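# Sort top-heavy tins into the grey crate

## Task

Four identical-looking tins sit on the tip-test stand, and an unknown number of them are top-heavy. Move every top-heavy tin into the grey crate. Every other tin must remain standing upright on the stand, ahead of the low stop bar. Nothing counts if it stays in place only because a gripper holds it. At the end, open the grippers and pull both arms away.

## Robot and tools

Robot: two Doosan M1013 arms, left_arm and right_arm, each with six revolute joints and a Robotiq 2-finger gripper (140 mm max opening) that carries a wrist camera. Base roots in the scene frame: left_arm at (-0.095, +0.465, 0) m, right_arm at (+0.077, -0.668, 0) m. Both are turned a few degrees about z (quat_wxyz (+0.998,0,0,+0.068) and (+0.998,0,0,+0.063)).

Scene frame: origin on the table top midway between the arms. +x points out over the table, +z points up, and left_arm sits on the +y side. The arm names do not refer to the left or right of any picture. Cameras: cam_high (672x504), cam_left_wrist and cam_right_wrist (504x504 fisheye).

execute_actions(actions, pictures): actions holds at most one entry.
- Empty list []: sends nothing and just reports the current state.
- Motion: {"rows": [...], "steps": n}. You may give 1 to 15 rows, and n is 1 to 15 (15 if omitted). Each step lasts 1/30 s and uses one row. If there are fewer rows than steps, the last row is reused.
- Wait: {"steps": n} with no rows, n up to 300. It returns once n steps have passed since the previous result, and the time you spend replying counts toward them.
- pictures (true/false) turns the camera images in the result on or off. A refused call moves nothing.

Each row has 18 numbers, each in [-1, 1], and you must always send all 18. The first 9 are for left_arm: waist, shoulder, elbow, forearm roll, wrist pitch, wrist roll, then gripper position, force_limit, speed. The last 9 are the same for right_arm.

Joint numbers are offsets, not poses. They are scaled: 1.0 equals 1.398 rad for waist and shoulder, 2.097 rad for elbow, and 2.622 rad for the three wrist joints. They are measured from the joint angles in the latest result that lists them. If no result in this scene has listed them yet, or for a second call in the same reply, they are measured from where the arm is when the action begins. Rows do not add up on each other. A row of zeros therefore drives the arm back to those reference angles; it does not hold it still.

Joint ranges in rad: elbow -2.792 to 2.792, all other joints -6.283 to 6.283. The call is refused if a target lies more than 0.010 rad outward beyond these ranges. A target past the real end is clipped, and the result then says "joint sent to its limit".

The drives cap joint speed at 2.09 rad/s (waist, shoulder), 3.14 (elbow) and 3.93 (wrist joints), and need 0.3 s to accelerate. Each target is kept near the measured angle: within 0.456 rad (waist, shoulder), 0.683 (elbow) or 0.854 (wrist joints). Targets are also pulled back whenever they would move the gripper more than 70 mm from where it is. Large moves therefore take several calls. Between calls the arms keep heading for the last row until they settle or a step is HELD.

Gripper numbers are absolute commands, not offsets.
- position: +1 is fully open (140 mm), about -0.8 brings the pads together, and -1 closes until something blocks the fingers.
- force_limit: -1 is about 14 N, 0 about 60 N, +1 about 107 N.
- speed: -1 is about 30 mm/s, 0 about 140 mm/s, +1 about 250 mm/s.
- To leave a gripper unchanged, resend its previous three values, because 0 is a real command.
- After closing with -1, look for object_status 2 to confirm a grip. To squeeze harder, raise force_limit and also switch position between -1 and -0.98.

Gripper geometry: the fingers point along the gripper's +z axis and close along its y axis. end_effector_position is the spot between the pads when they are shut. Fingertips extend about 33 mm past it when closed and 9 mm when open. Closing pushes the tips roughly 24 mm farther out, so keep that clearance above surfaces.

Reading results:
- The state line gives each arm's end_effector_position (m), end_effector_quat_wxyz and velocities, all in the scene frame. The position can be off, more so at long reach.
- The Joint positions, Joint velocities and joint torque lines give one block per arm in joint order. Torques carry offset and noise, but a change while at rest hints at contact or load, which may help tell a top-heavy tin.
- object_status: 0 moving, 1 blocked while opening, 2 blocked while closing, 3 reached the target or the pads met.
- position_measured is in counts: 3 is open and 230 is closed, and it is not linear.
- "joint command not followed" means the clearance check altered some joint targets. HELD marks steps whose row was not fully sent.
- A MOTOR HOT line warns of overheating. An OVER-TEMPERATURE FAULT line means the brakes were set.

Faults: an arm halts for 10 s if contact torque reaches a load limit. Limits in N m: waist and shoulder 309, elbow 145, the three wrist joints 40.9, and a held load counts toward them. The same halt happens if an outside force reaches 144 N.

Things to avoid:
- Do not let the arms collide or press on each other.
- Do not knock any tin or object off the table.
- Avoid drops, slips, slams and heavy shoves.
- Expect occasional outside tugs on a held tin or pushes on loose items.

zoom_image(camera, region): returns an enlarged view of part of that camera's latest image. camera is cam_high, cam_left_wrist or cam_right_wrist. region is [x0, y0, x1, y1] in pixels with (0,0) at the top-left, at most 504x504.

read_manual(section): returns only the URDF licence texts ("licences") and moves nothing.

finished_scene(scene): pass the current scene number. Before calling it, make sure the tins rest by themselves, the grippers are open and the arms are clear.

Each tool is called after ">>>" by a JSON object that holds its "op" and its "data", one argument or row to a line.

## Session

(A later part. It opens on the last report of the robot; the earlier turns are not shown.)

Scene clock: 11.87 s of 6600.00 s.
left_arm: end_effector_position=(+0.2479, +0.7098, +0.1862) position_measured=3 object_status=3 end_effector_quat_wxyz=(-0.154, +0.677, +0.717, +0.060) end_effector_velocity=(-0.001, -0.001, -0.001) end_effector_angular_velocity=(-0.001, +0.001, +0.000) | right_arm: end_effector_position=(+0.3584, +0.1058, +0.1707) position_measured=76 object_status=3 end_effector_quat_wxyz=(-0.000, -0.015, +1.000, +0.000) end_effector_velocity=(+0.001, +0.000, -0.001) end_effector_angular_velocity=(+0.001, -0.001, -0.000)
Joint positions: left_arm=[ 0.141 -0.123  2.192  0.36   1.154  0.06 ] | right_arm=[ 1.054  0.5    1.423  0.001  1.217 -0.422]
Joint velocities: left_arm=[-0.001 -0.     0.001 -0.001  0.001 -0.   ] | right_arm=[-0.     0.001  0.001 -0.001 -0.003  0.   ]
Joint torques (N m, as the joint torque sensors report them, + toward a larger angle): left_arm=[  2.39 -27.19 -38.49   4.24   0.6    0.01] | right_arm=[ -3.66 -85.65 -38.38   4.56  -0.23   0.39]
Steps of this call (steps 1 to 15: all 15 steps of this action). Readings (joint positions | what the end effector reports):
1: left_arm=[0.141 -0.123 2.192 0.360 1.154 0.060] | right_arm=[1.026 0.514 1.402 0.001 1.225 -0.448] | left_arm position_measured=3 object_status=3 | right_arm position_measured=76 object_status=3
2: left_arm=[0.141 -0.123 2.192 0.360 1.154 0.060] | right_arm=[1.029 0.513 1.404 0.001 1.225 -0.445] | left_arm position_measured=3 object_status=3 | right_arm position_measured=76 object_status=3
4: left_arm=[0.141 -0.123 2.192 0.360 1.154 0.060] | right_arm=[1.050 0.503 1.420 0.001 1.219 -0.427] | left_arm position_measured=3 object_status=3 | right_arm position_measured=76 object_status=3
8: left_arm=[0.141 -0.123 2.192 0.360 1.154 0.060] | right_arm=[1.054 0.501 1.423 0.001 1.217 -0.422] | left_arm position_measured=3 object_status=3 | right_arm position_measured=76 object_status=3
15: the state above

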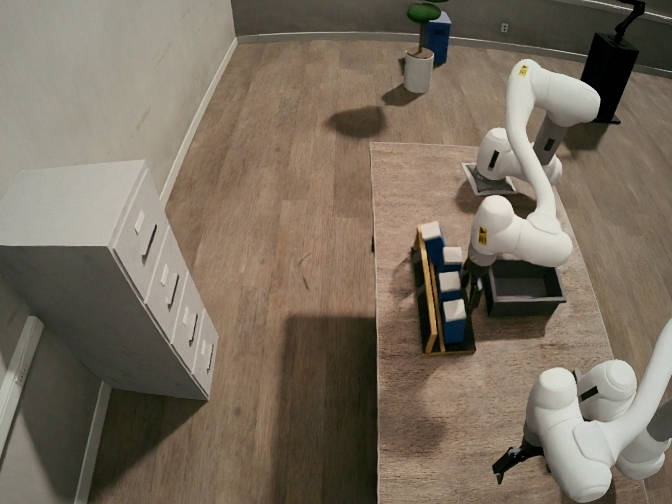

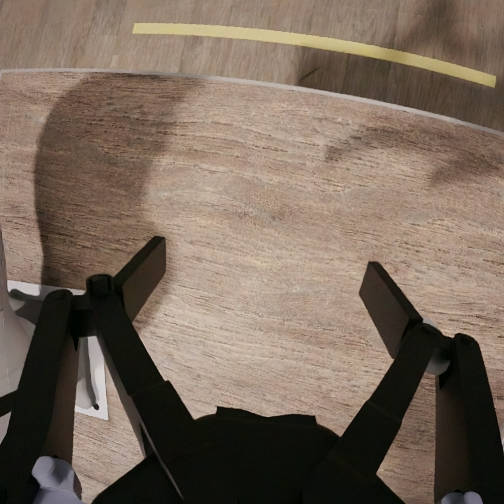

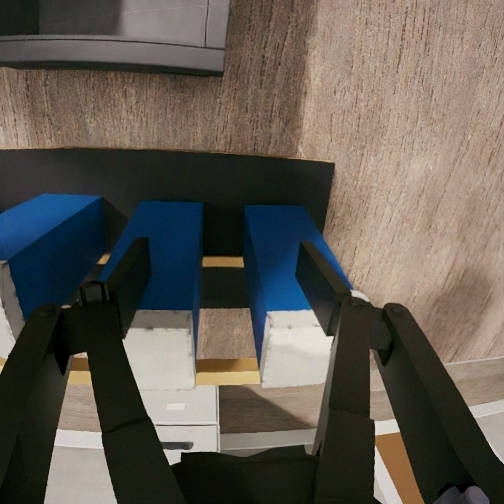

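>>> {"op": "execute_actions", "data": {
  "actions": [
    {"rows":[[0,0,0,0,0,0,1,0,0,0.02,-0.01,0.01,0,-0.003,0.01,0.42,0,0]],"steps":10}
  ],
  "pictures": false
}}

>>> {"op": "execute_actions", "data": {
  "actions": [
    {"rows":[[0,0,0,0,0,0,1,0,0,0,-0.0258,-0.0446,0,0.0495,0,0.25,0,0]],"steps":10}
  ],
  "pictures": false
}}

>>> {"op": "execute_actions", "data": {
  "actions": [
    {"rows":[[0,0,0,0,0,0,1,0,0,-0.2203,-0.2146,0.1924,0,-0.039,-0.112,0.25,0,0]]}
  ],
  "pictures": false
}}

>>> {"op": "execute_actions", "data": {
  "actions": [
    {"steps":10}
  ]
}}

Scene clock: 13.73 s of 6600.00 s.
left_arm: end_effector_position=(+0.2479, +0.7098, +0.1862) position_measured=3 object_status=3 end_effector_quat_wxyz=(-0.154, +0.677, +0.717, +0.060) end_effector_velocity=(+0.001, +0.000, +0.001) end_effector_angular_velocity=(+0.000, -0.002, -0.000) | right_arm: end_effector_position=(+0.3334, +0.1053, +0.1713) position_measured=76 object_status=3 end_effector_quat_wxyz=(-0.000, -0.016, +1.000, +0.001) end_effector_velocity=(+0.000, +0.000, -0.000) end_effector_angular_velocity=(+0.000, +0.000, -0.000)
Joint positions: left_arm=[ 0.141 -0.123  2.192  0.36   1.154  0.06 ] | right_arm=[ 1.082  0.486  1.444  0.001  1.209 -0.396]
Joint velocities: left_arm=[ 0.    -0.    -0.001  0.    -0.001  0.   ] | right_arm=[-0.     0.     0.     0.    -0.001  0.   ]
Joint torques (N m, as the joint torque sensors report them, + toward a larger angle): left_arm=[  1.52 -27.34 -38.37   4.29   0.7    0.02] | right_arm=[ -2.21 -85.42 -37.43   4.31   0.3    0.04]
Steps of this call (steps 1 to 15: the robot went on to your last target; steps 16 to 46: nothing new was sent; steps 47 to 56: all 10 steps of this action). Readings (joint positions | what the end effector reports):
47: left_arm=[0.141 -0.123 2.192 0.360 1.154 0.060] | right_arm=[1.055 0.500 1.424 0.001 1.217 -0.422] | left_arm position_measured=3 object_status=3 | right_arm position_measured=76 object_status=3
48: left_arm=[0.141 -0.123 2.192 0.360 1.154 0.060] | right_arm=[1.059 0.498 1.427 0.001 1.216 -0.417] | left_arm position_measured=3 object_status=3 | right_arm position_measured=76 object_status=3
50: left_arm=[0.141 -0.123 2.192 0.360 1.154 0.060] | right_arm=[1.079 0.488 1.442 0.001 1.211 -0.399] | left_arm position_measured=3 object_status=3 | right_arm position_measured=76 object_status=3
54: left_arm=[0.141 -0.123 2.192 0.360 1.154 0.060] | right_arm=[1.082 0.486 1.444 0.001 1.209 -0.396] | left_arm position_measured=3 object_status=3 | right_arm position_measured=76 object_status=3
56: the state above

Scene clock: 14.07 s of 6600.00 s.
left_arm: end_effector_position=(+0.2479, +0.7098, +0.1862) position_measured=3 object_status=3 end_effector_quat_wxyz=(-0.154, +0.677, +0.717, +0.060) end_effector_velocity=(+0.000, -0.000, +0.000) end_effector_angular_velocity=(+0.000, -0.001, -0.000) | right_arm: end_effector_position=(+0.3337, +0.1061, +0.2507) position_measured=98 object_status=0 end_effector_quat_wxyz=(-0.000, -0.016, +1.000, +0.001) end_effector_velocity=(-0.000, -0.001, -0.002) end_effector_angular_velocity=(-0.004, +0.001, +0.000)
Joint positions: left_arm=[ 0.141 -0.123  2.192  0.36   1.154  0.06 ] | right_arm=[ 1.082  0.45   1.351  0.001  1.339 -0.396]
Joint velocities: left_arm=[-0.  0. -0. -0. -0.  0.] | right_arm=[ 0.     0.002  0.    -0.     0.002  0.   ]
Joint torques (N m, as the joint torque sensors report them, + toward a larger angle): left_arm=[  1.76 -27.05 -38.74   4.28   0.52   0.09] | right_arm=[ -6.85 -74.63 -35.39   3.65   0.53   0.08]
Steps of this call (steps 1 to 10: all 10 steps of this action). Readings (joint positions | what the end effector reports):
1: left_arm=[0.141 -0.123 2.192 0.360 1.154 0.060] | right_arm=[1.082 0.486 1.444 0.001 1.209 -0.396] | left_arm position_measured=3 object_status=3 | right_arm position_measured=76 object_status=0
2: left_arm=[0.141 -0.123 2.192 0.360 1.154 0.060] | right_arm=[1.082 0.484 1.439 0.001 1.217 -0.396] | left_arm position_measured=3 object_status=3 | right_arm position_measured=80 object_status=0
4: left_arm=[0.141 -0.123 2.192 0.360 1.154 0.060] | right_arm=[1.082 0.469 1.397 0.001 1.275 -0.396] | left_arm position_measured=3 object_status=3 | right_arm position_measured=94 object_status=0
8: left_arm=[0.141 -0.123 2.192 0.360 1.154 0.060] | right_arm=[1.082 0.450 1.351 0.001 1.338 -0.396] | left_arm position_measured=3 object_status=3 | right_arm position_measured=98 object_status=0
10: the state above

Scene clock: 14.57 s of 6600.00 s.
left_arm: end_effector_position=(+0.2479, +0.7098, +0.1862) position_measured=3 object_status=3 end_effector_quat_wxyz=(-0.154, +0.677, +0.717, +0.060) end_effector_velocity=(-0.001, -0.000, -0.000) end_effector_angular_velocity=(-0.001, +0.001, +0.001) | right_arm: end_effector_position=(+0.4285, -0.1128, +0.2537) position_measured=98 object_status=3 end_effector_quat_wxyz=(-0.000, -0.010, +1.000, +0.001) end_effector_velocity=(+0.106, -0.529, -0.034) end_effector_angular_velocity=(-0.004, +0.002, -0.032)
Joint positions: left_arm=[ 0.141 -0.123  2.192  0.36   1.154  0.06 ] | right_arm=[ 0.828  0.202  1.685  0.001  1.254 -0.639]
Joint velocities: left_arm=[ 0.    -0.     0.001 -0.001  0.     0.   ] | right_arm=[-0.599 -0.583  0.783 -0.001 -0.196 -0.567]
Joint torques (N m, as the joint torque sensors report them, + toward a larger angle): left_arm=[  1.65 -27.37 -38.63   4.3    0.6    0.18] | right_arm=[  0.39 -60.32 -38.35   4.68   0.93   0.9 ]
Steps of this call (steps 1 to 15: all 15 steps of this action). Readings (joint positions | what the end effector reports):
1: left_arm=[0.141 -0.123 2.192 0.360 1.154 0.060] | right_arm=[1.082 0.450 1.351 0.001 1.339 -0.396] | left_arm position_measured=3 object_status=3 | right_arm position_measured=98 object_status=0
2: left_arm=[0.141 -0.123 2.192 0.360 1.154 0.060] | right_arm=[1.078 0.446 1.357 0.001 1.337 -0.400] | left_arm position_measured=3 object_status=3 | right_arm position_measured=98 object_status=0
4: left_arm=[0.141 -0.123 2.192 0.360 1.154 0.060] | right_arm=[1.047 0.416 1.399 0.001 1.326 -0.430] | left_arm position_measured=3 object_status=3 | right_arm position_measured=98 object_status=3
8: left_arm=[0.141 -0.123 2.192 0.360 1.154 0.060] | right_arm=[0.967 0.338 1.502 0.001 1.300 -0.506] | left_arm position_measured=3 object_status=3 | right_arm position_measured=98 object_status=3
15: the state above

Scene clock: 14.90 s of 6600.00 s.
left_arm: end_effector_position=(+0.2479, +0.7098, +0.1862) position_measured=3 object_status=3 end_effector_quat_wxyz=(-0.154, +0.677, +0.717, +0.060) end_effector_velocity=(+0.001, +0.000, +0.001) end_effector_angular_velocity=(+0.000, -0.002, +0.000) | right_arm: end_effector_position=(+0.4358, -0.1597, +0.2500) position_measured=98 object_status=3 end_effector_quat_wxyz=(-0.000, -0.009, +1.000, +0.001) end_effector_velocity=(-0.000, +0.000, -0.000) end_effector_angular_velocity=(+0.002, -0.000, -0.000)
Joint positions: left_arm=[ 0.141 -0.123  2.192  0.36   1.154  0.06 ] | right_arm=[ 0.774  0.15   1.755  0.001  1.237 -0.689]
Joint velocities: left_arm=[-0.    -0.001 -0.001 -0.001 -0.     0.   ] | right_arm=[-0.    -0.     0.001  0.001 -0.002 -0.   ]
Joint torques (N m, as the joint torque sensors report them, + toward a larger angle): left_arm=[  2.7  -27.26 -38.08   4.33   0.65   0.07] | right_arm=[ -2.25 -53.43 -36.88   4.22   0.47   0.22]
Steps of this call (steps 1 to 10: the robot went on to your last target). Readings (joint positions | what the end effector reports):
1: left_arm=[0.141 -0.123 2.192 0.360 1.154 0.060] | right_arm=[0.808 0.183 1.711 0.001 1.248 -0.657] | left_arm position_measured=3 object_status=3 | right_arm position_measured=98 object_status=3
2: left_arm=[0.141 -0.123 2.192 0.360 1.154 0.060] | right_arm=[0.791 0.166 1.733 0.001 1.242 -0.673] | left_arm position_measured=3 object_status=3 | right_arm position_measured=98 object_status=3
4: left_arm=[0.141 -0.123 2.192 0.360 1.154 0.060] | right_arm=[0.775 0.150 1.753 0.001 1.237 -0.688] | left_arm position_measured=3 object_status=3 | right_arm position_measured=98 object_status=3
8: left_arm=[0.141 -0.123 2.192 0.360 1.154 0.060] | right_arm=[0.774 0.150 1.755 0.001 1.237 -0.689] | left_arm position_measured=3 object_status=3 | right_arm position_measured=98 object_status=3
10: the state above

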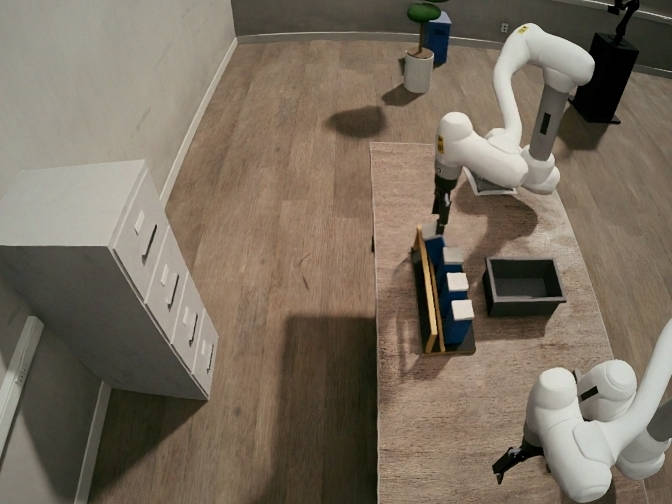

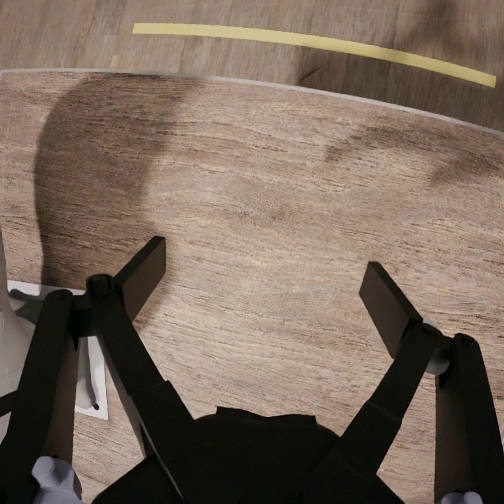

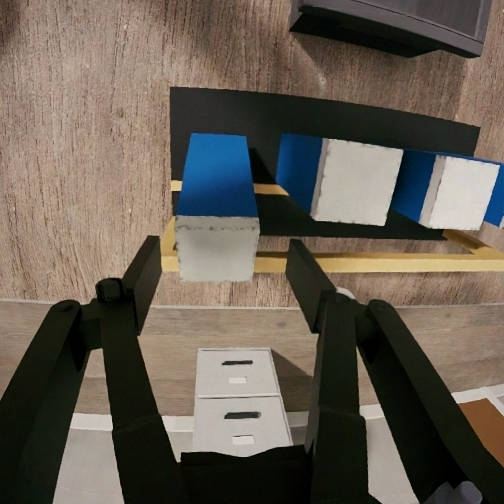

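>>> {"op": "execute_actions", "data": {
  "actions": [
    {"rows":[[0,0,0,0,0,0,1,0,0,-0.002,0.036,0.0497,0,-0.059,0,0.25,0,0]],"steps":11}
  ],
  "pictures": false
}}

>>> {"op": "execute_actions", "data": {
  "actions": [
    {"rows":[[0,0,0,0,0,0,1,0,0,0,0,0,0,0,0,-1,0.3,-0.3]],"steps":14}
  ],
  "pictures": false
}}

>>> {"op": "execute_actions", "data": {
  "actions": [
    {"rows":[[0,0,0,0,0,0,1,0,0,0,-0.072,-0.128,0,0.1407,0,-1,0.3,-0.3]]}
  ],
  "pictures": false
}}

>>> {"op": "execute_actions", "data": {
  "actions": [
    {"rows":[[0,0,0,0,0,0,1,0,0,0.385,-0.0236,0.073,0,-0.16,-0.336,-1,0.3,-0.3]]}
  ],
  "pictures": false
}}

>>> {"op": "execute_actions", "data": {
  "actions": [
    {"steps":14}
  ]
}}

Scene clock: 16.33 s of 6600.00 s.
left_arm: end_effector_position=(+0.2479, +0.7098, +0.1862) position_measured=3 object_status=3 end_effector_quat_wxyz=(-0.154, +0.677, +0.717, +0.060) end_effector_velocity=(+0.001, +0.000, +0.000) end_effector_angular_velocity=(+0.000, -0.001, +0.000) | right_arm: end_effector_position=(+0.4351, -0.1634, +0.1655) position_measured=98 object_status=3 end_effector_quat_wxyz=(-0.000, -0.008, +1.000, +0.001) end_effector_velocity=(-0.002, -0.002, -0.003) end_effector_angular_velocity=(-0.003, +0.004, -0.001)
Joint positions: left_arm=[ 0.141 -0.123  2.192  0.36   1.154  0.06 ] | right_arm=[ 0.772  0.2    1.858  0.001  1.082 -0.689]
Joint velocities: left_arm=[ 0.     0.    -0.001 -0.    -0.    -0.   ] | right_arm=[-0.     0.001  0.005  0.001 -0.001 -0.   ]
Joint torques (N m, as the joint torque sensors report them, + toward a larger angle): left_arm=[  1.51 -27.11 -38.54   4.34   0.55   0.15] | right_arm=[ -3.21 -53.26 -32.31   3.91   0.83   0.38]
Steps of this call (steps 1 to 30: the robot went on to your last target; steps 31 to 32: nothing new was sent; steps 33 to 43: all 11 steps of this action). Readings (joint positions | what the end effector reports):
33: left_arm=[0.141 -0.123 2.192 0.360 1.154 0.060] | right_arm=[0.774 0.150 1.755 0.001 1.236 -0.689] | left_arm position_measured=3 object_status=3 | right_arm position_measured=98 object_status=3
34: left_arm=[0.141 -0.123 2.192 0.360 1.154 0.060] | right_arm=[0.774 0.152 1.760 0.001 1.227 -0.689] | left_arm position_measured=3 object_status=3 | right_arm position_measured=98 object_status=3
36: left_arm=[0.141 -0.123 2.192 0.360 1.154 0.060] | right_arm=[0.773 0.171 1.800 0.002 1.169 -0.689] | left_arm position_measured=3 object_status=3 | right_arm position_measured=98 object_status=3
40: left_arm=[0.141 -0.123 2.192 0.360 1.154 0.060] | right_arm=[0.772 0.200 1.858 0.001 1.083 -0.689] | left_arm position_measured=3 object_status=3 | right_arm position_measured=98 object_status=3
43: the state above

Scene clock: 16.80 s of 6600.00 s.
left_arm: end_effector_position=(+0.2479, +0.7098, +0.1862) position_measured=3 object_status=3 end_effector_quat_wxyz=(-0.154, +0.677, +0.717, +0.060) end_effector_velocity=(+0.000, -0.000, -0.000) end_effector_angular_velocity=(-0.001, -0.000, +0.001) | right_arm: end_effector_position=(+0.4351, -0.1634, +0.1655) position_measured=137 object_status=2 end_effector_quat_wxyz=(-0.000, -0.008, +1.000, +0.001) end_effector_velocity=(-0.000, +0.000, -0.001) end_effector_angular_velocity=(+0.000, +0.002, -0.001)
Joint positions: left_arm=[ 0.141 -0.123  2.192  0.36   1.154  0.06 ] | right_arm=[ 0.772  0.2    1.858  0.001  1.082 -0.689]
Joint velocities: left_arm=[ 0.     0.    -0.    -0.001  0.    -0.   ] | right_arm=[ 0.     0.001 -0.     0.002 -0.     0.   ]
Joint torques (N m, as the joint torque sensors report them, + toward a larger angle): left_arm=[  2.   -26.59 -38.54   4.27   0.65   0.14] | right_arm=[ -6.16 -54.59 -36.36   4.18  -1.24   0.32]
Steps of this call (steps 1 to 14: all 14 steps of this action). Readings (joint positions | what the end effector reports):
1: left_arm=[0.141 -0.123 2.192 0.360 1.154 0.060] | right_arm=[0.772 0.200 1.859 0.001 1.082 -0.689] | left_arm position_measured=3 object_status=3 | right_arm position_measured=98 object_status=0
2: left_arm=[0.141 -0.123 2.192 0.360 1.154 0.060] | right_arm=[0.772 0.200 1.859 0.001 1.082 -0.689] | left_arm position_measured=3 object_status=3 | right_arm position_measured=101 object_status=0
4: left_arm=[0.141 -0.123 2.192 0.360 1.154 0.060] | right_arm=[0.772 0.200 1.859 0.001 1.082 -0.689] | left_arm position_measured=3 object_status=3 | right_arm position_measured=112 object_status=0
8: left_arm=[0.141 -0.123 2.192 0.360 1.154 0.060] | right_arm=[0.772 0.200 1.859 0.001 1.082 -0.689] | left_arm position_measured=3 object_status=3 | right_arm position_measured=135 object_status=0
14: the state above

Scene clock: 17.30 s of 6600.00 s.
left_arm: end_effector_position=(+0.2479, +0.7098, +0.1862) position_measured=3 object_status=3 end_effector_quat_wxyz=(-0.154, +0.677, +0.717, +0.060) end_effector_velocity=(+0.000, -0.000, +0.000) end_effector_angular_velocity=(-0.001, -0.001, +0.001) | right_arm: end_effector_position=(+0.4348, -0.1637, +0.3704) position_measured=137 object_status=2 end_effector_quat_wxyz=(-0.000, -0.008, +1.000, +0.001) end_effector_velocity=(-0.003, -0.005, -0.000) end_effector_angular_velocity=(-0.016, +0.010, +0.000)
Joint positions: left_arm=[ 0.141 -0.123  2.192  0.36   1.154  0.06 ] | right_arm=[ 0.772  0.099  1.591  0.001  1.45  -0.689]
Joint velocities: left_arm=[ 0.    -0.    -0.    -0.001 -0.     0.   ] | right_arm=[-0.     0.001  0.    -0.002  0.018 -0.   ]
Joint torques (N m, as the joint torque sensors report them, + toward a larger angle): left_arm=[  1.84 -28.   -38.2    4.36   0.65   0.12] | right_arm=[ -2.3  -34.72 -31.59   3.36   0.08   0.29]
Steps of this call (steps 1 to 15: all 15 steps of this action). Readings (joint positions | what the end effector reports):
1: left_arm=[0.141 -0.123 2.192 0.360 1.154 0.060] | right_arm=[0.772 0.200 1.858 0.001 1.082 -0.689] | left_arm position_measured=3 object_status=3 | right_arm position_measured=137 object_status=2
2: left_arm=[0.141 -0.123 2.192 0.360 1.154 0.060] | right_arm=[0.772 0.199 1.852 0.001 1.090 -0.689] | left_arm position_measured=3 object_status=3 | right_arm position_measured=137 object_status=2
4: left_arm=[0.141 -0.123 2.192 0.360 1.154 0.060] | right_arm=[0.772 0.183 1.810 0.001 1.149 -0.689] | left_arm position_measured=3 object_status=3 | right_arm position_measured=137 object_status=2
8: left_arm=[0.141 -0.123 2.192 0.360 1.154 0.060] | right_arm=[0.772 0.144 1.707 0.001 1.289 -0.689] | left_arm position_measured=3 object_status=3 | right_arm position_measured=137 object_status=2
15: the state above

Scene clock: 17.80 s of 6600.00 s.
left_arm: end_effector_position=(+0.2479, +0.7098, +0.1862) position_measured=3 object_status=3 end_effector_quat_wxyz=(-0.154, +0.677, +0.717, +0.060) end_effector_velocity=(+0.001, +0.000, +0.000) end_effector_angular_velocity=(+0.000, -0.000, -0.000) | right_arm: end_effector_position=(+0.2724, -0.0380, +0.3360) position_measured=137 object_status=2 end_effector_quat_wxyz=(+0.064, -0.420, +0.903, +0.065) end_effector_velocity=(-0.441, +0.228, -0.060) end_effector_angular_velocity=(+0.303, -0.340, +1.905)
Joint positions: left_arm=[ 0.141 -0.123  2.192  0.36   1.154  0.06 ] | right_arm=[ 1.092  0.08   1.685  0.001  1.194 -1.225]
Joint velocities: left_arm=[-0.     0.    -0.001  0.     0.     0.   ] | right_arm=[ 0.748 -0.045  0.202 -0.    -0.559 -1.177]
Joint torques (N m, as the joint torque sensors report them, + toward a larger angle): left_arm=[  1.84 -27.22 -38.53   4.29   0.69   0.19] | right_arm=[ -3.14 -52.19 -41.72   4.21  -0.72   0.26]
Steps of this call (steps 1 to 15: all 15 steps of this action). Readings (joint positions | what the end effector reports):
1: left_arm=[0.141 -0.123 2.192 0.360 1.154 0.060] | right_arm=[0.772 0.099 1.591 0.001 1.450 -0.690] | left_arm position_measured=3 object_status=3 | right_arm position_measured=137 object_status=2
2: left_arm=[0.141 -0.123 2.192 0.360 1.154 0.060] | right_arm=[0.776 0.099 1.592 0.001 1.446 -0.699] | left_arm position_measured=3 object_status=3 | right_arm position_measured=137 object_status=2
4: left_arm=[0.141 -0.123 2.192 0.360 1.154 0.060] | right_arm=[0.807 0.097 1.605 0.001 1.416 -0.758] | left_arm position_measured=3 object_status=3 | right_arm position_measured=137 object_status=2
8: left_arm=[0.141 -0.123 2.192 0.360 1.154 0.060] | right_arm=[0.913 0.090 1.637 0.001 1.328 -0.942] | left_arm position_measured=3 object_status=3 | right_arm position_measured=137 object_status=2
15: the state above

Scene clock: 18.27 s of 6600.00 s.
left_arm: end_effector_position=(+0.2479, +0.7098, +0.1862) position_measured=3 object_status=3 end_effector_quat_wxyz=(-0.154, +0.677, +0.717, +0.060) end_effector_velocity=(+0.000, +0.000, +0.000) end_effector_angular_velocity=(+0.000, +0.000, +0.000) | right_arm: end_effector_position=(+0.1348, +0.0135, +0.3210) position_measured=137 object_status=2 end_effector_quat_wxyz=(+0.112, -0.650, +0.745, +0.099) end_effector_velocity=(-0.000, -0.001, -0.001) end_effector_angular_velocity=(-0.001, -0.000, +0.002)
Joint positions: left_arm=[ 0.141 -0.123  2.192  0.36   1.154  0.06 ] | right_arm=[ 1.31   0.066  1.744  0.001  1.031 -1.57 ]
Joint velocities: left_arm=[ 0.  0. -0.  0.  0.  0.] | right_arm=[ 0.    -0.     0.002  0.    -0.    -0.001]
Joint torques (N m, as the joint torque sensors report them, + toward a larger angle): left_arm=[  2.22 -27.57 -38.42   4.28   0.66   0.13] | right_arm=[ -3.84 -49.12 -42.35   4.11  -0.95   0.59]
Steps of this call (steps 1 to 14: the robot went on to your last target). Readings (joint positions | what the end effector reports):
1: left_arm=[0.141 -0.123 2.192 0.360 1.154 0.060] | right_arm=[1.117 0.078 1.692 0.001 1.176 -1.265] | left_arm position_measured=3 object_status=3 | right_arm position_measured=137 object_status=2
2: left_arm=[0.141 -0.123 2.192 0.360 1.154 0.060] | right_arm=[1.142 0.077 1.698 0.001 1.157 -1.305] | left_arm position_measured=3 object_status=3 | right_arm position_measured=137 object_status=2
4: left_arm=[0.141 -0.123 2.192 0.360 1.154 0.060] | right_arm=[1.192 0.074 1.712 0.001 1.119 -1.384] | left_arm position_measured=3 object_status=3 | right_arm position_measured=137 object_status=2
8: left_arm=[0.141 -0.123 2.192 0.360 1.154 0.060] | right_arm=[1.286 0.068 1.737 0.001 1.049 -1.533] | left_arm position_measured=3 object_status=3 | right_arm position_measured=137 object_status=2
14: the state above

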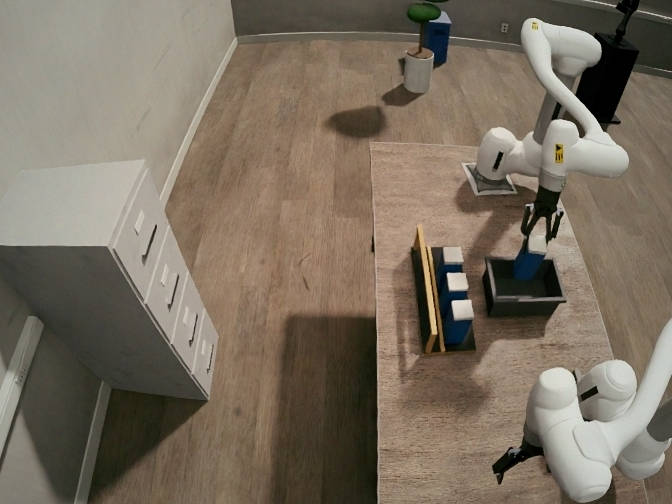

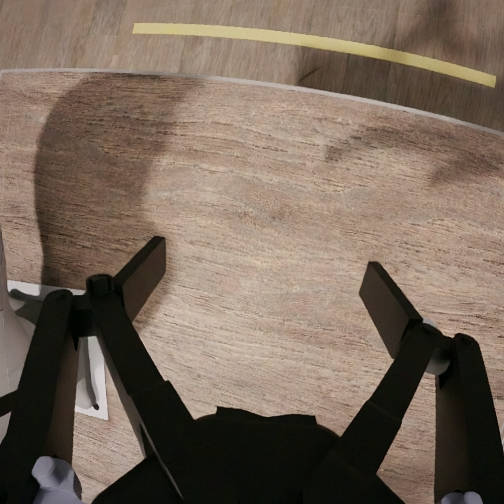

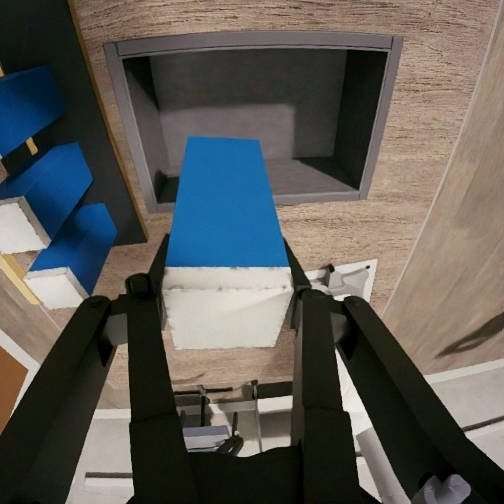

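>>> {"op": "execute_actions", "data": {
  "actions": [
    {"rows":[[0,0,0,0,0,0,1,0,0,0,0.076,0.0935,0,-0.115,0,-1,0.3,-0.3]]}
  ],
  "pictures": false
}}

>>> {"op": "execute_actions", "data": {
  "actions": [
    {"rows":[[0,0,0,0,0,0,1,0,0,0,0,0,0,0,0,0.4,0,0]],"steps":10}
  ],
  "pictures": false
}}

>>> {"op": "execute_actions", "data": {
  "actions": [
    {"rows":[[0,0,0,0,0,0,1,0,0,0,-0.25,0,0,0.14,0,0.4,0,0]]}
  ],
  "pictures": false
}}

>>> {"op": "execute_actions", "data": {
  "actions": [
    {"steps":8}
  ]
}}

Scene clock: 19.70 s of 6600.00 s.
left_arm: end_effector_position=(+0.2479, +0.7098, +0.1862) position_measured=3 object_status=3 end_effector_quat_wxyz=(-0.154, +0.677, +0.717, +0.060) end_effector_velocity=(+0.000, +0.000, +0.000) end_effector_angular_velocity=(+0.001, -0.001, -0.001) | right_arm: end_effector_position=(+0.1350, +0.0147, +0.1575) position_measured=137 object_status=2 end_effector_quat_wxyz=(+0.112, -0.650, +0.745, +0.099) end_effector_velocity=(+0.000, +0.000, -0.001) end_effector_angular_velocity=(+0.002, -0.000, -0.000)
Joint positions: left_arm=[ 0.141 -0.123  2.192  0.36   1.154  0.06 ] | right_arm=[ 1.31   0.173  1.939  0.001  0.73  -1.57 ]
Joint velocities: left_arm=[-0.    -0.    -0.     0.001  0.     0.   ] | right_arm=[-0.     0.     0.001  0.    -0.003 -0.   ]
Joint torques (N m, as the joint torque sensors report them, + toward a larger angle): left_arm=[  1.23 -27.74 -38.07   4.3    0.76   0.08] | right_arm=[ -3.2  -55.2  -38.55   3.81  -0.79   0.67]
Steps of this call (steps 1 to 28: the robot went on to your last target; steps 29 to 43: all 15 steps of this action). Readings (joint positions | what the end effector reports):
29: left_arm=[0.141 -0.123 2.192 0.360 1.154 0.060] | right_arm=[1.310 0.066 1.744 0.001 1.030 -1.570] | left_arm position_measured=3 object_status=3 | right_arm position_measured=137 object_status=2
30: left_arm=[0.141 -0.123 2.192 0.360 1.154 0.060] | right_arm=[1.310 0.069 1.749 0.001 1.022 -1.570] | left_arm position_measured=3 object_status=3 | right_arm position_measured=137 object_status=2
32: left_arm=[0.141 -0.123 2.192 0.360 1.154 0.060] | right_arm=[1.310 0.089 1.787 0.001 0.963 -1.570] | left_arm position_measured=3 object_status=3 | right_arm position_measured=137 object_status=2
36: left_arm=[0.141 -0.123 2.192 0.360 1.154 0.060] | right_arm=[1.310 0.139 1.879 0.001 0.823 -1.570] | left_arm position_measured=3 object_status=3 | right_arm position_measured=137 object_status=2
43: the state above

Scene clock: 20.03 s of 6600.00 s.
left_arm: end_effector_position=(+0.2479, +0.7098, +0.1862) position_measured=3 object_status=3 end_effector_quat_wxyz=(-0.154, +0.677, +0.717, +0.060) end_effector_velocity=(-0.000, -0.000, -0.000) end_effector_angular_velocity=(-0.001, +0.001, +0.000) | right_arm: end_effector_position=(+0.1350, +0.0147, +0.1574) position_measured=78 object_status=0 end_effector_quat_wxyz=(+0.112, -0.650, +0.745, +0.099) end_effector_velocity=(+0.000, +0.002, +0.000) end_effector_angular_velocity=(+0.001, -0.001, +0.000)
Joint positions: left_arm=[ 0.141 -0.123  2.192  0.36   1.154  0.06 ] | right_arm=[ 1.31   0.173  1.94   0.001  0.729 -1.57 ]
Joint velocities: left_arm=[-0.     0.     0.    -0.001  0.    -0.   ] | right_arm=[ 0.     0.002 -0.002 -0.001 -0.001  0.   ]
Joint torques (N m, as the joint torque sensors report them, + toward a larger angle): left_arm=[  2.06 -26.86 -38.61   4.27   0.74   0.05] | right_arm=[ -2.4  -53.74 -33.22   4.02  -0.56   0.41]
Steps of this call (steps 1 to 10: all 10 steps of this action). Readings (joint positions | what the end effector reports):
1: left_arm=[0.141 -0.123 2.192 0.360 1.154 0.060] | right_arm=[1.310 0.173 1.940 0.001 0.729 -1.570] | left_arm position_measured=3 object_status=3 | right_arm position_measured=137 object_status=0
2: left_arm=[0.141 -0.123 2.192 0.360 1.154 0.060] | right_arm=[1.310 0.173 1.940 0.001 0.729 -1.570] | left_arm position_measured=3 object_status=3 | right_arm position_measured=137 object_status=0
4: left_arm=[0.141 -0.123 2.192 0.360 1.154 0.060] | right_arm=[1.310 0.173 1.940 0.001 0.729 -1.570] | left_arm position_measured=3 object_status=3 | right_arm position_measured=118 object_status=0
8: left_arm=[0.141 -0.123 2.192 0.360 1.154 0.060] | right_arm=[1.310 0.173 1.940 0.001 0.729 -1.570] | left_arm position_measured=3 object_status=3 | right_arm position_measured=88 object_status=0
10: the state above

Scene clock: 20.53 s of 6600.00 s.
left_arm: end_effector_position=(+0.2479, +0.7098, +0.1862) position_measured=3 object_status=3 end_effector_quat_wxyz=(-0.154, +0.677, +0.717, +0.060) end_effector_velocity=(+0.001, +0.000, +0.001) end_effector_angular_velocity=(+0.001, -0.001, -0.001) | right_arm: end_effector_position=(+0.1170, -0.1166, +0.3207) position_measured=78 object_status=3 end_effector_quat_wxyz=(+0.106, -0.651, +0.746, +0.094) end_effector_velocity=(-0.043, -0.315, +0.291) end_effector_angular_velocity=(-0.022, +0.003, +0.001)
Joint positions: left_arm=[ 0.141 -0.123  2.192  0.36   1.154  0.06 ] | right_arm=[ 1.31  -0.14   1.939  0.001  1.058 -1.57 ]
Joint velocities: left_arm=[-0.     0.    -0.002  0.001  0.    -0.   ] | right_arm=[-0.    -0.639 -0.001 -0.     0.662 -0.   ]
Joint torques (N m, as the joint torque sensors report them, + toward a larger angle): left_arm=[  1.91 -26.85 -38.79   4.22   0.59   0.14] | right_arm=[ -6.57 -12.47 -36.41   3.52  -1.28   0.04]
Steps of this call (steps 1 to 15: all 15 steps of this action). Readings (joint positions | what the end effector reports):
1: left_arm=[0.141 -0.123 2.192 0.360 1.154 0.060] | right_arm=[1.310 0.173 1.939 0.001 0.729 -1.570] | left_arm position_measured=3 object_status=3 | right_arm position_measured=78 object_status=0
2: left_arm=[0.141 -0.123 2.192 0.360 1.154 0.060] | right_arm=[1.310 0.169 1.939 0.001 0.734 -1.570] | left_arm position_measured=3 object_status=3 | right_arm position_measured=78 object_status=0
4: left_arm=[0.141 -0.123 2.192 0.360 1.154 0.060] | right_arm=[1.310 0.137 1.939 0.001 0.767 -1.570] | left_arm position_measured=3 object_status=3 | right_arm position_measured=78 object_status=0
8: left_arm=[0.141 -0.123 2.192 0.360 1.154 0.060] | right_arm=[1.310 0.034 1.939 0.001 0.876 -1.570] | left_arm position_measured=3 object_status=3 | right_arm position_measured=78 object_status=3
15: the state above

Scene clock: 20.80 s of 6600.00 s.
left_arm: end_effector_position=(+0.2479, +0.7098, +0.1862) position_measured=3 object_status=3 end_effector_quat_wxyz=(-0.154, +0.677, +0.717, +0.060) end_effector_velocity=(-0.000, +0.000, +0.000) end_effector_angular_velocity=(+0.000, -0.001, +0.000) | right_arm: end_effector_position=(+0.1144, -0.1355, +0.3368) position_measured=78 object_status=3 end_effector_quat_wxyz=(+0.106, -0.651, +0.746, +0.093) end_effector_velocity=(-0.000, +0.000, -0.000) end_effector_angular_velocity=(-0.001, +0.000, +0.000)
Joint positions: left_arm=[ 0.141 -0.123  2.192  0.36   1.154  0.06 ] | right_arm=[ 1.31  -0.177  1.94   0.001  1.096 -1.57 ]
Joint velocities: left_arm=[ 0.    -0.001 -0.     0.     0.     0.   ] | right_arm=[ 0.     0.001  0.     0.    -0.     0.   ]
Joint torques (N m, as the joint torque sensors report them, + toward a larger angle): left_arm=[  1.1  -26.87 -38.43   4.36   0.75   0.11] | right_arm=[ -4.77 -24.94 -39.56   4.43  -1.03   0.62]
Steps of this call (steps 1 to 8: the robot went on to your last target). Readings (joint positions | what the end effector reports):
1: left_arm=[0.141 -0.123 2.192 0.360 1.154 0.060] | right_arm=[1.310 -0.159 1.939 0.001 1.077 -1.570] | left_arm position_measured=3 object_status=3 | right_arm position_measured=78 object_status=3
2: left_arm=[0.141 -0.123 2.192 0.360 1.154 0.060] | right_arm=[1.310 -0.171 1.939 0.001 1.090 -1.570] | left_arm position_measured=3 object_status=3 | right_arm position_measured=78 object_status=3
4: left_arm=[0.141 -0.123 2.192 0.360 1.154 0.060] | right_arm=[1.310 -0.177 1.940 0.001 1.096 -1.570] | left_arm position_measured=3 object_status=3 | right_arm position_measured=78 object_status=3
8: the state above

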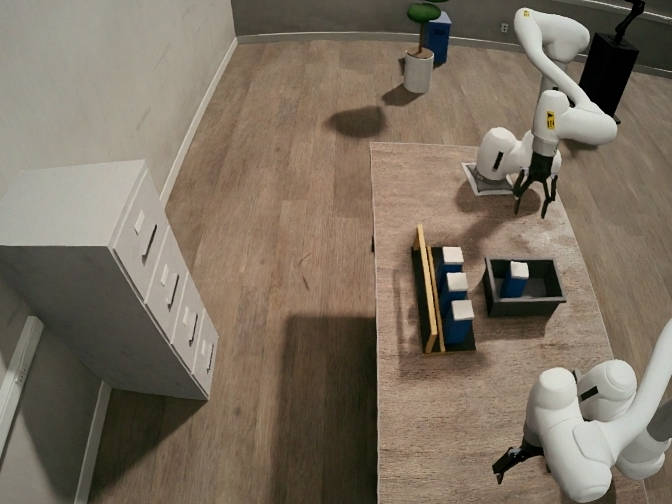

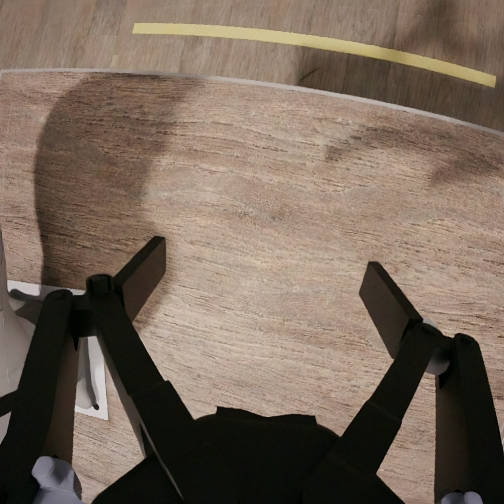

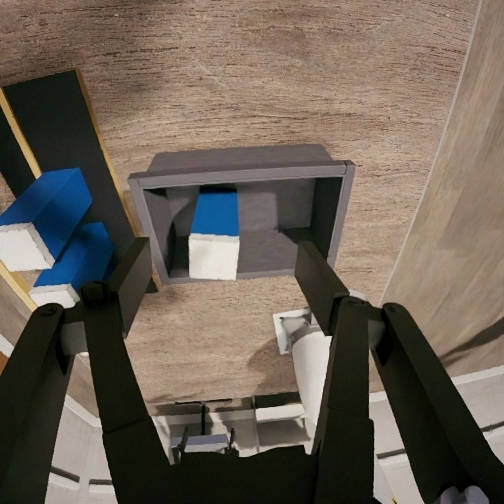

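>>> {"op": "finished_scene", "data": {
  "scene": 2
}}

The scene is finished: the task was done.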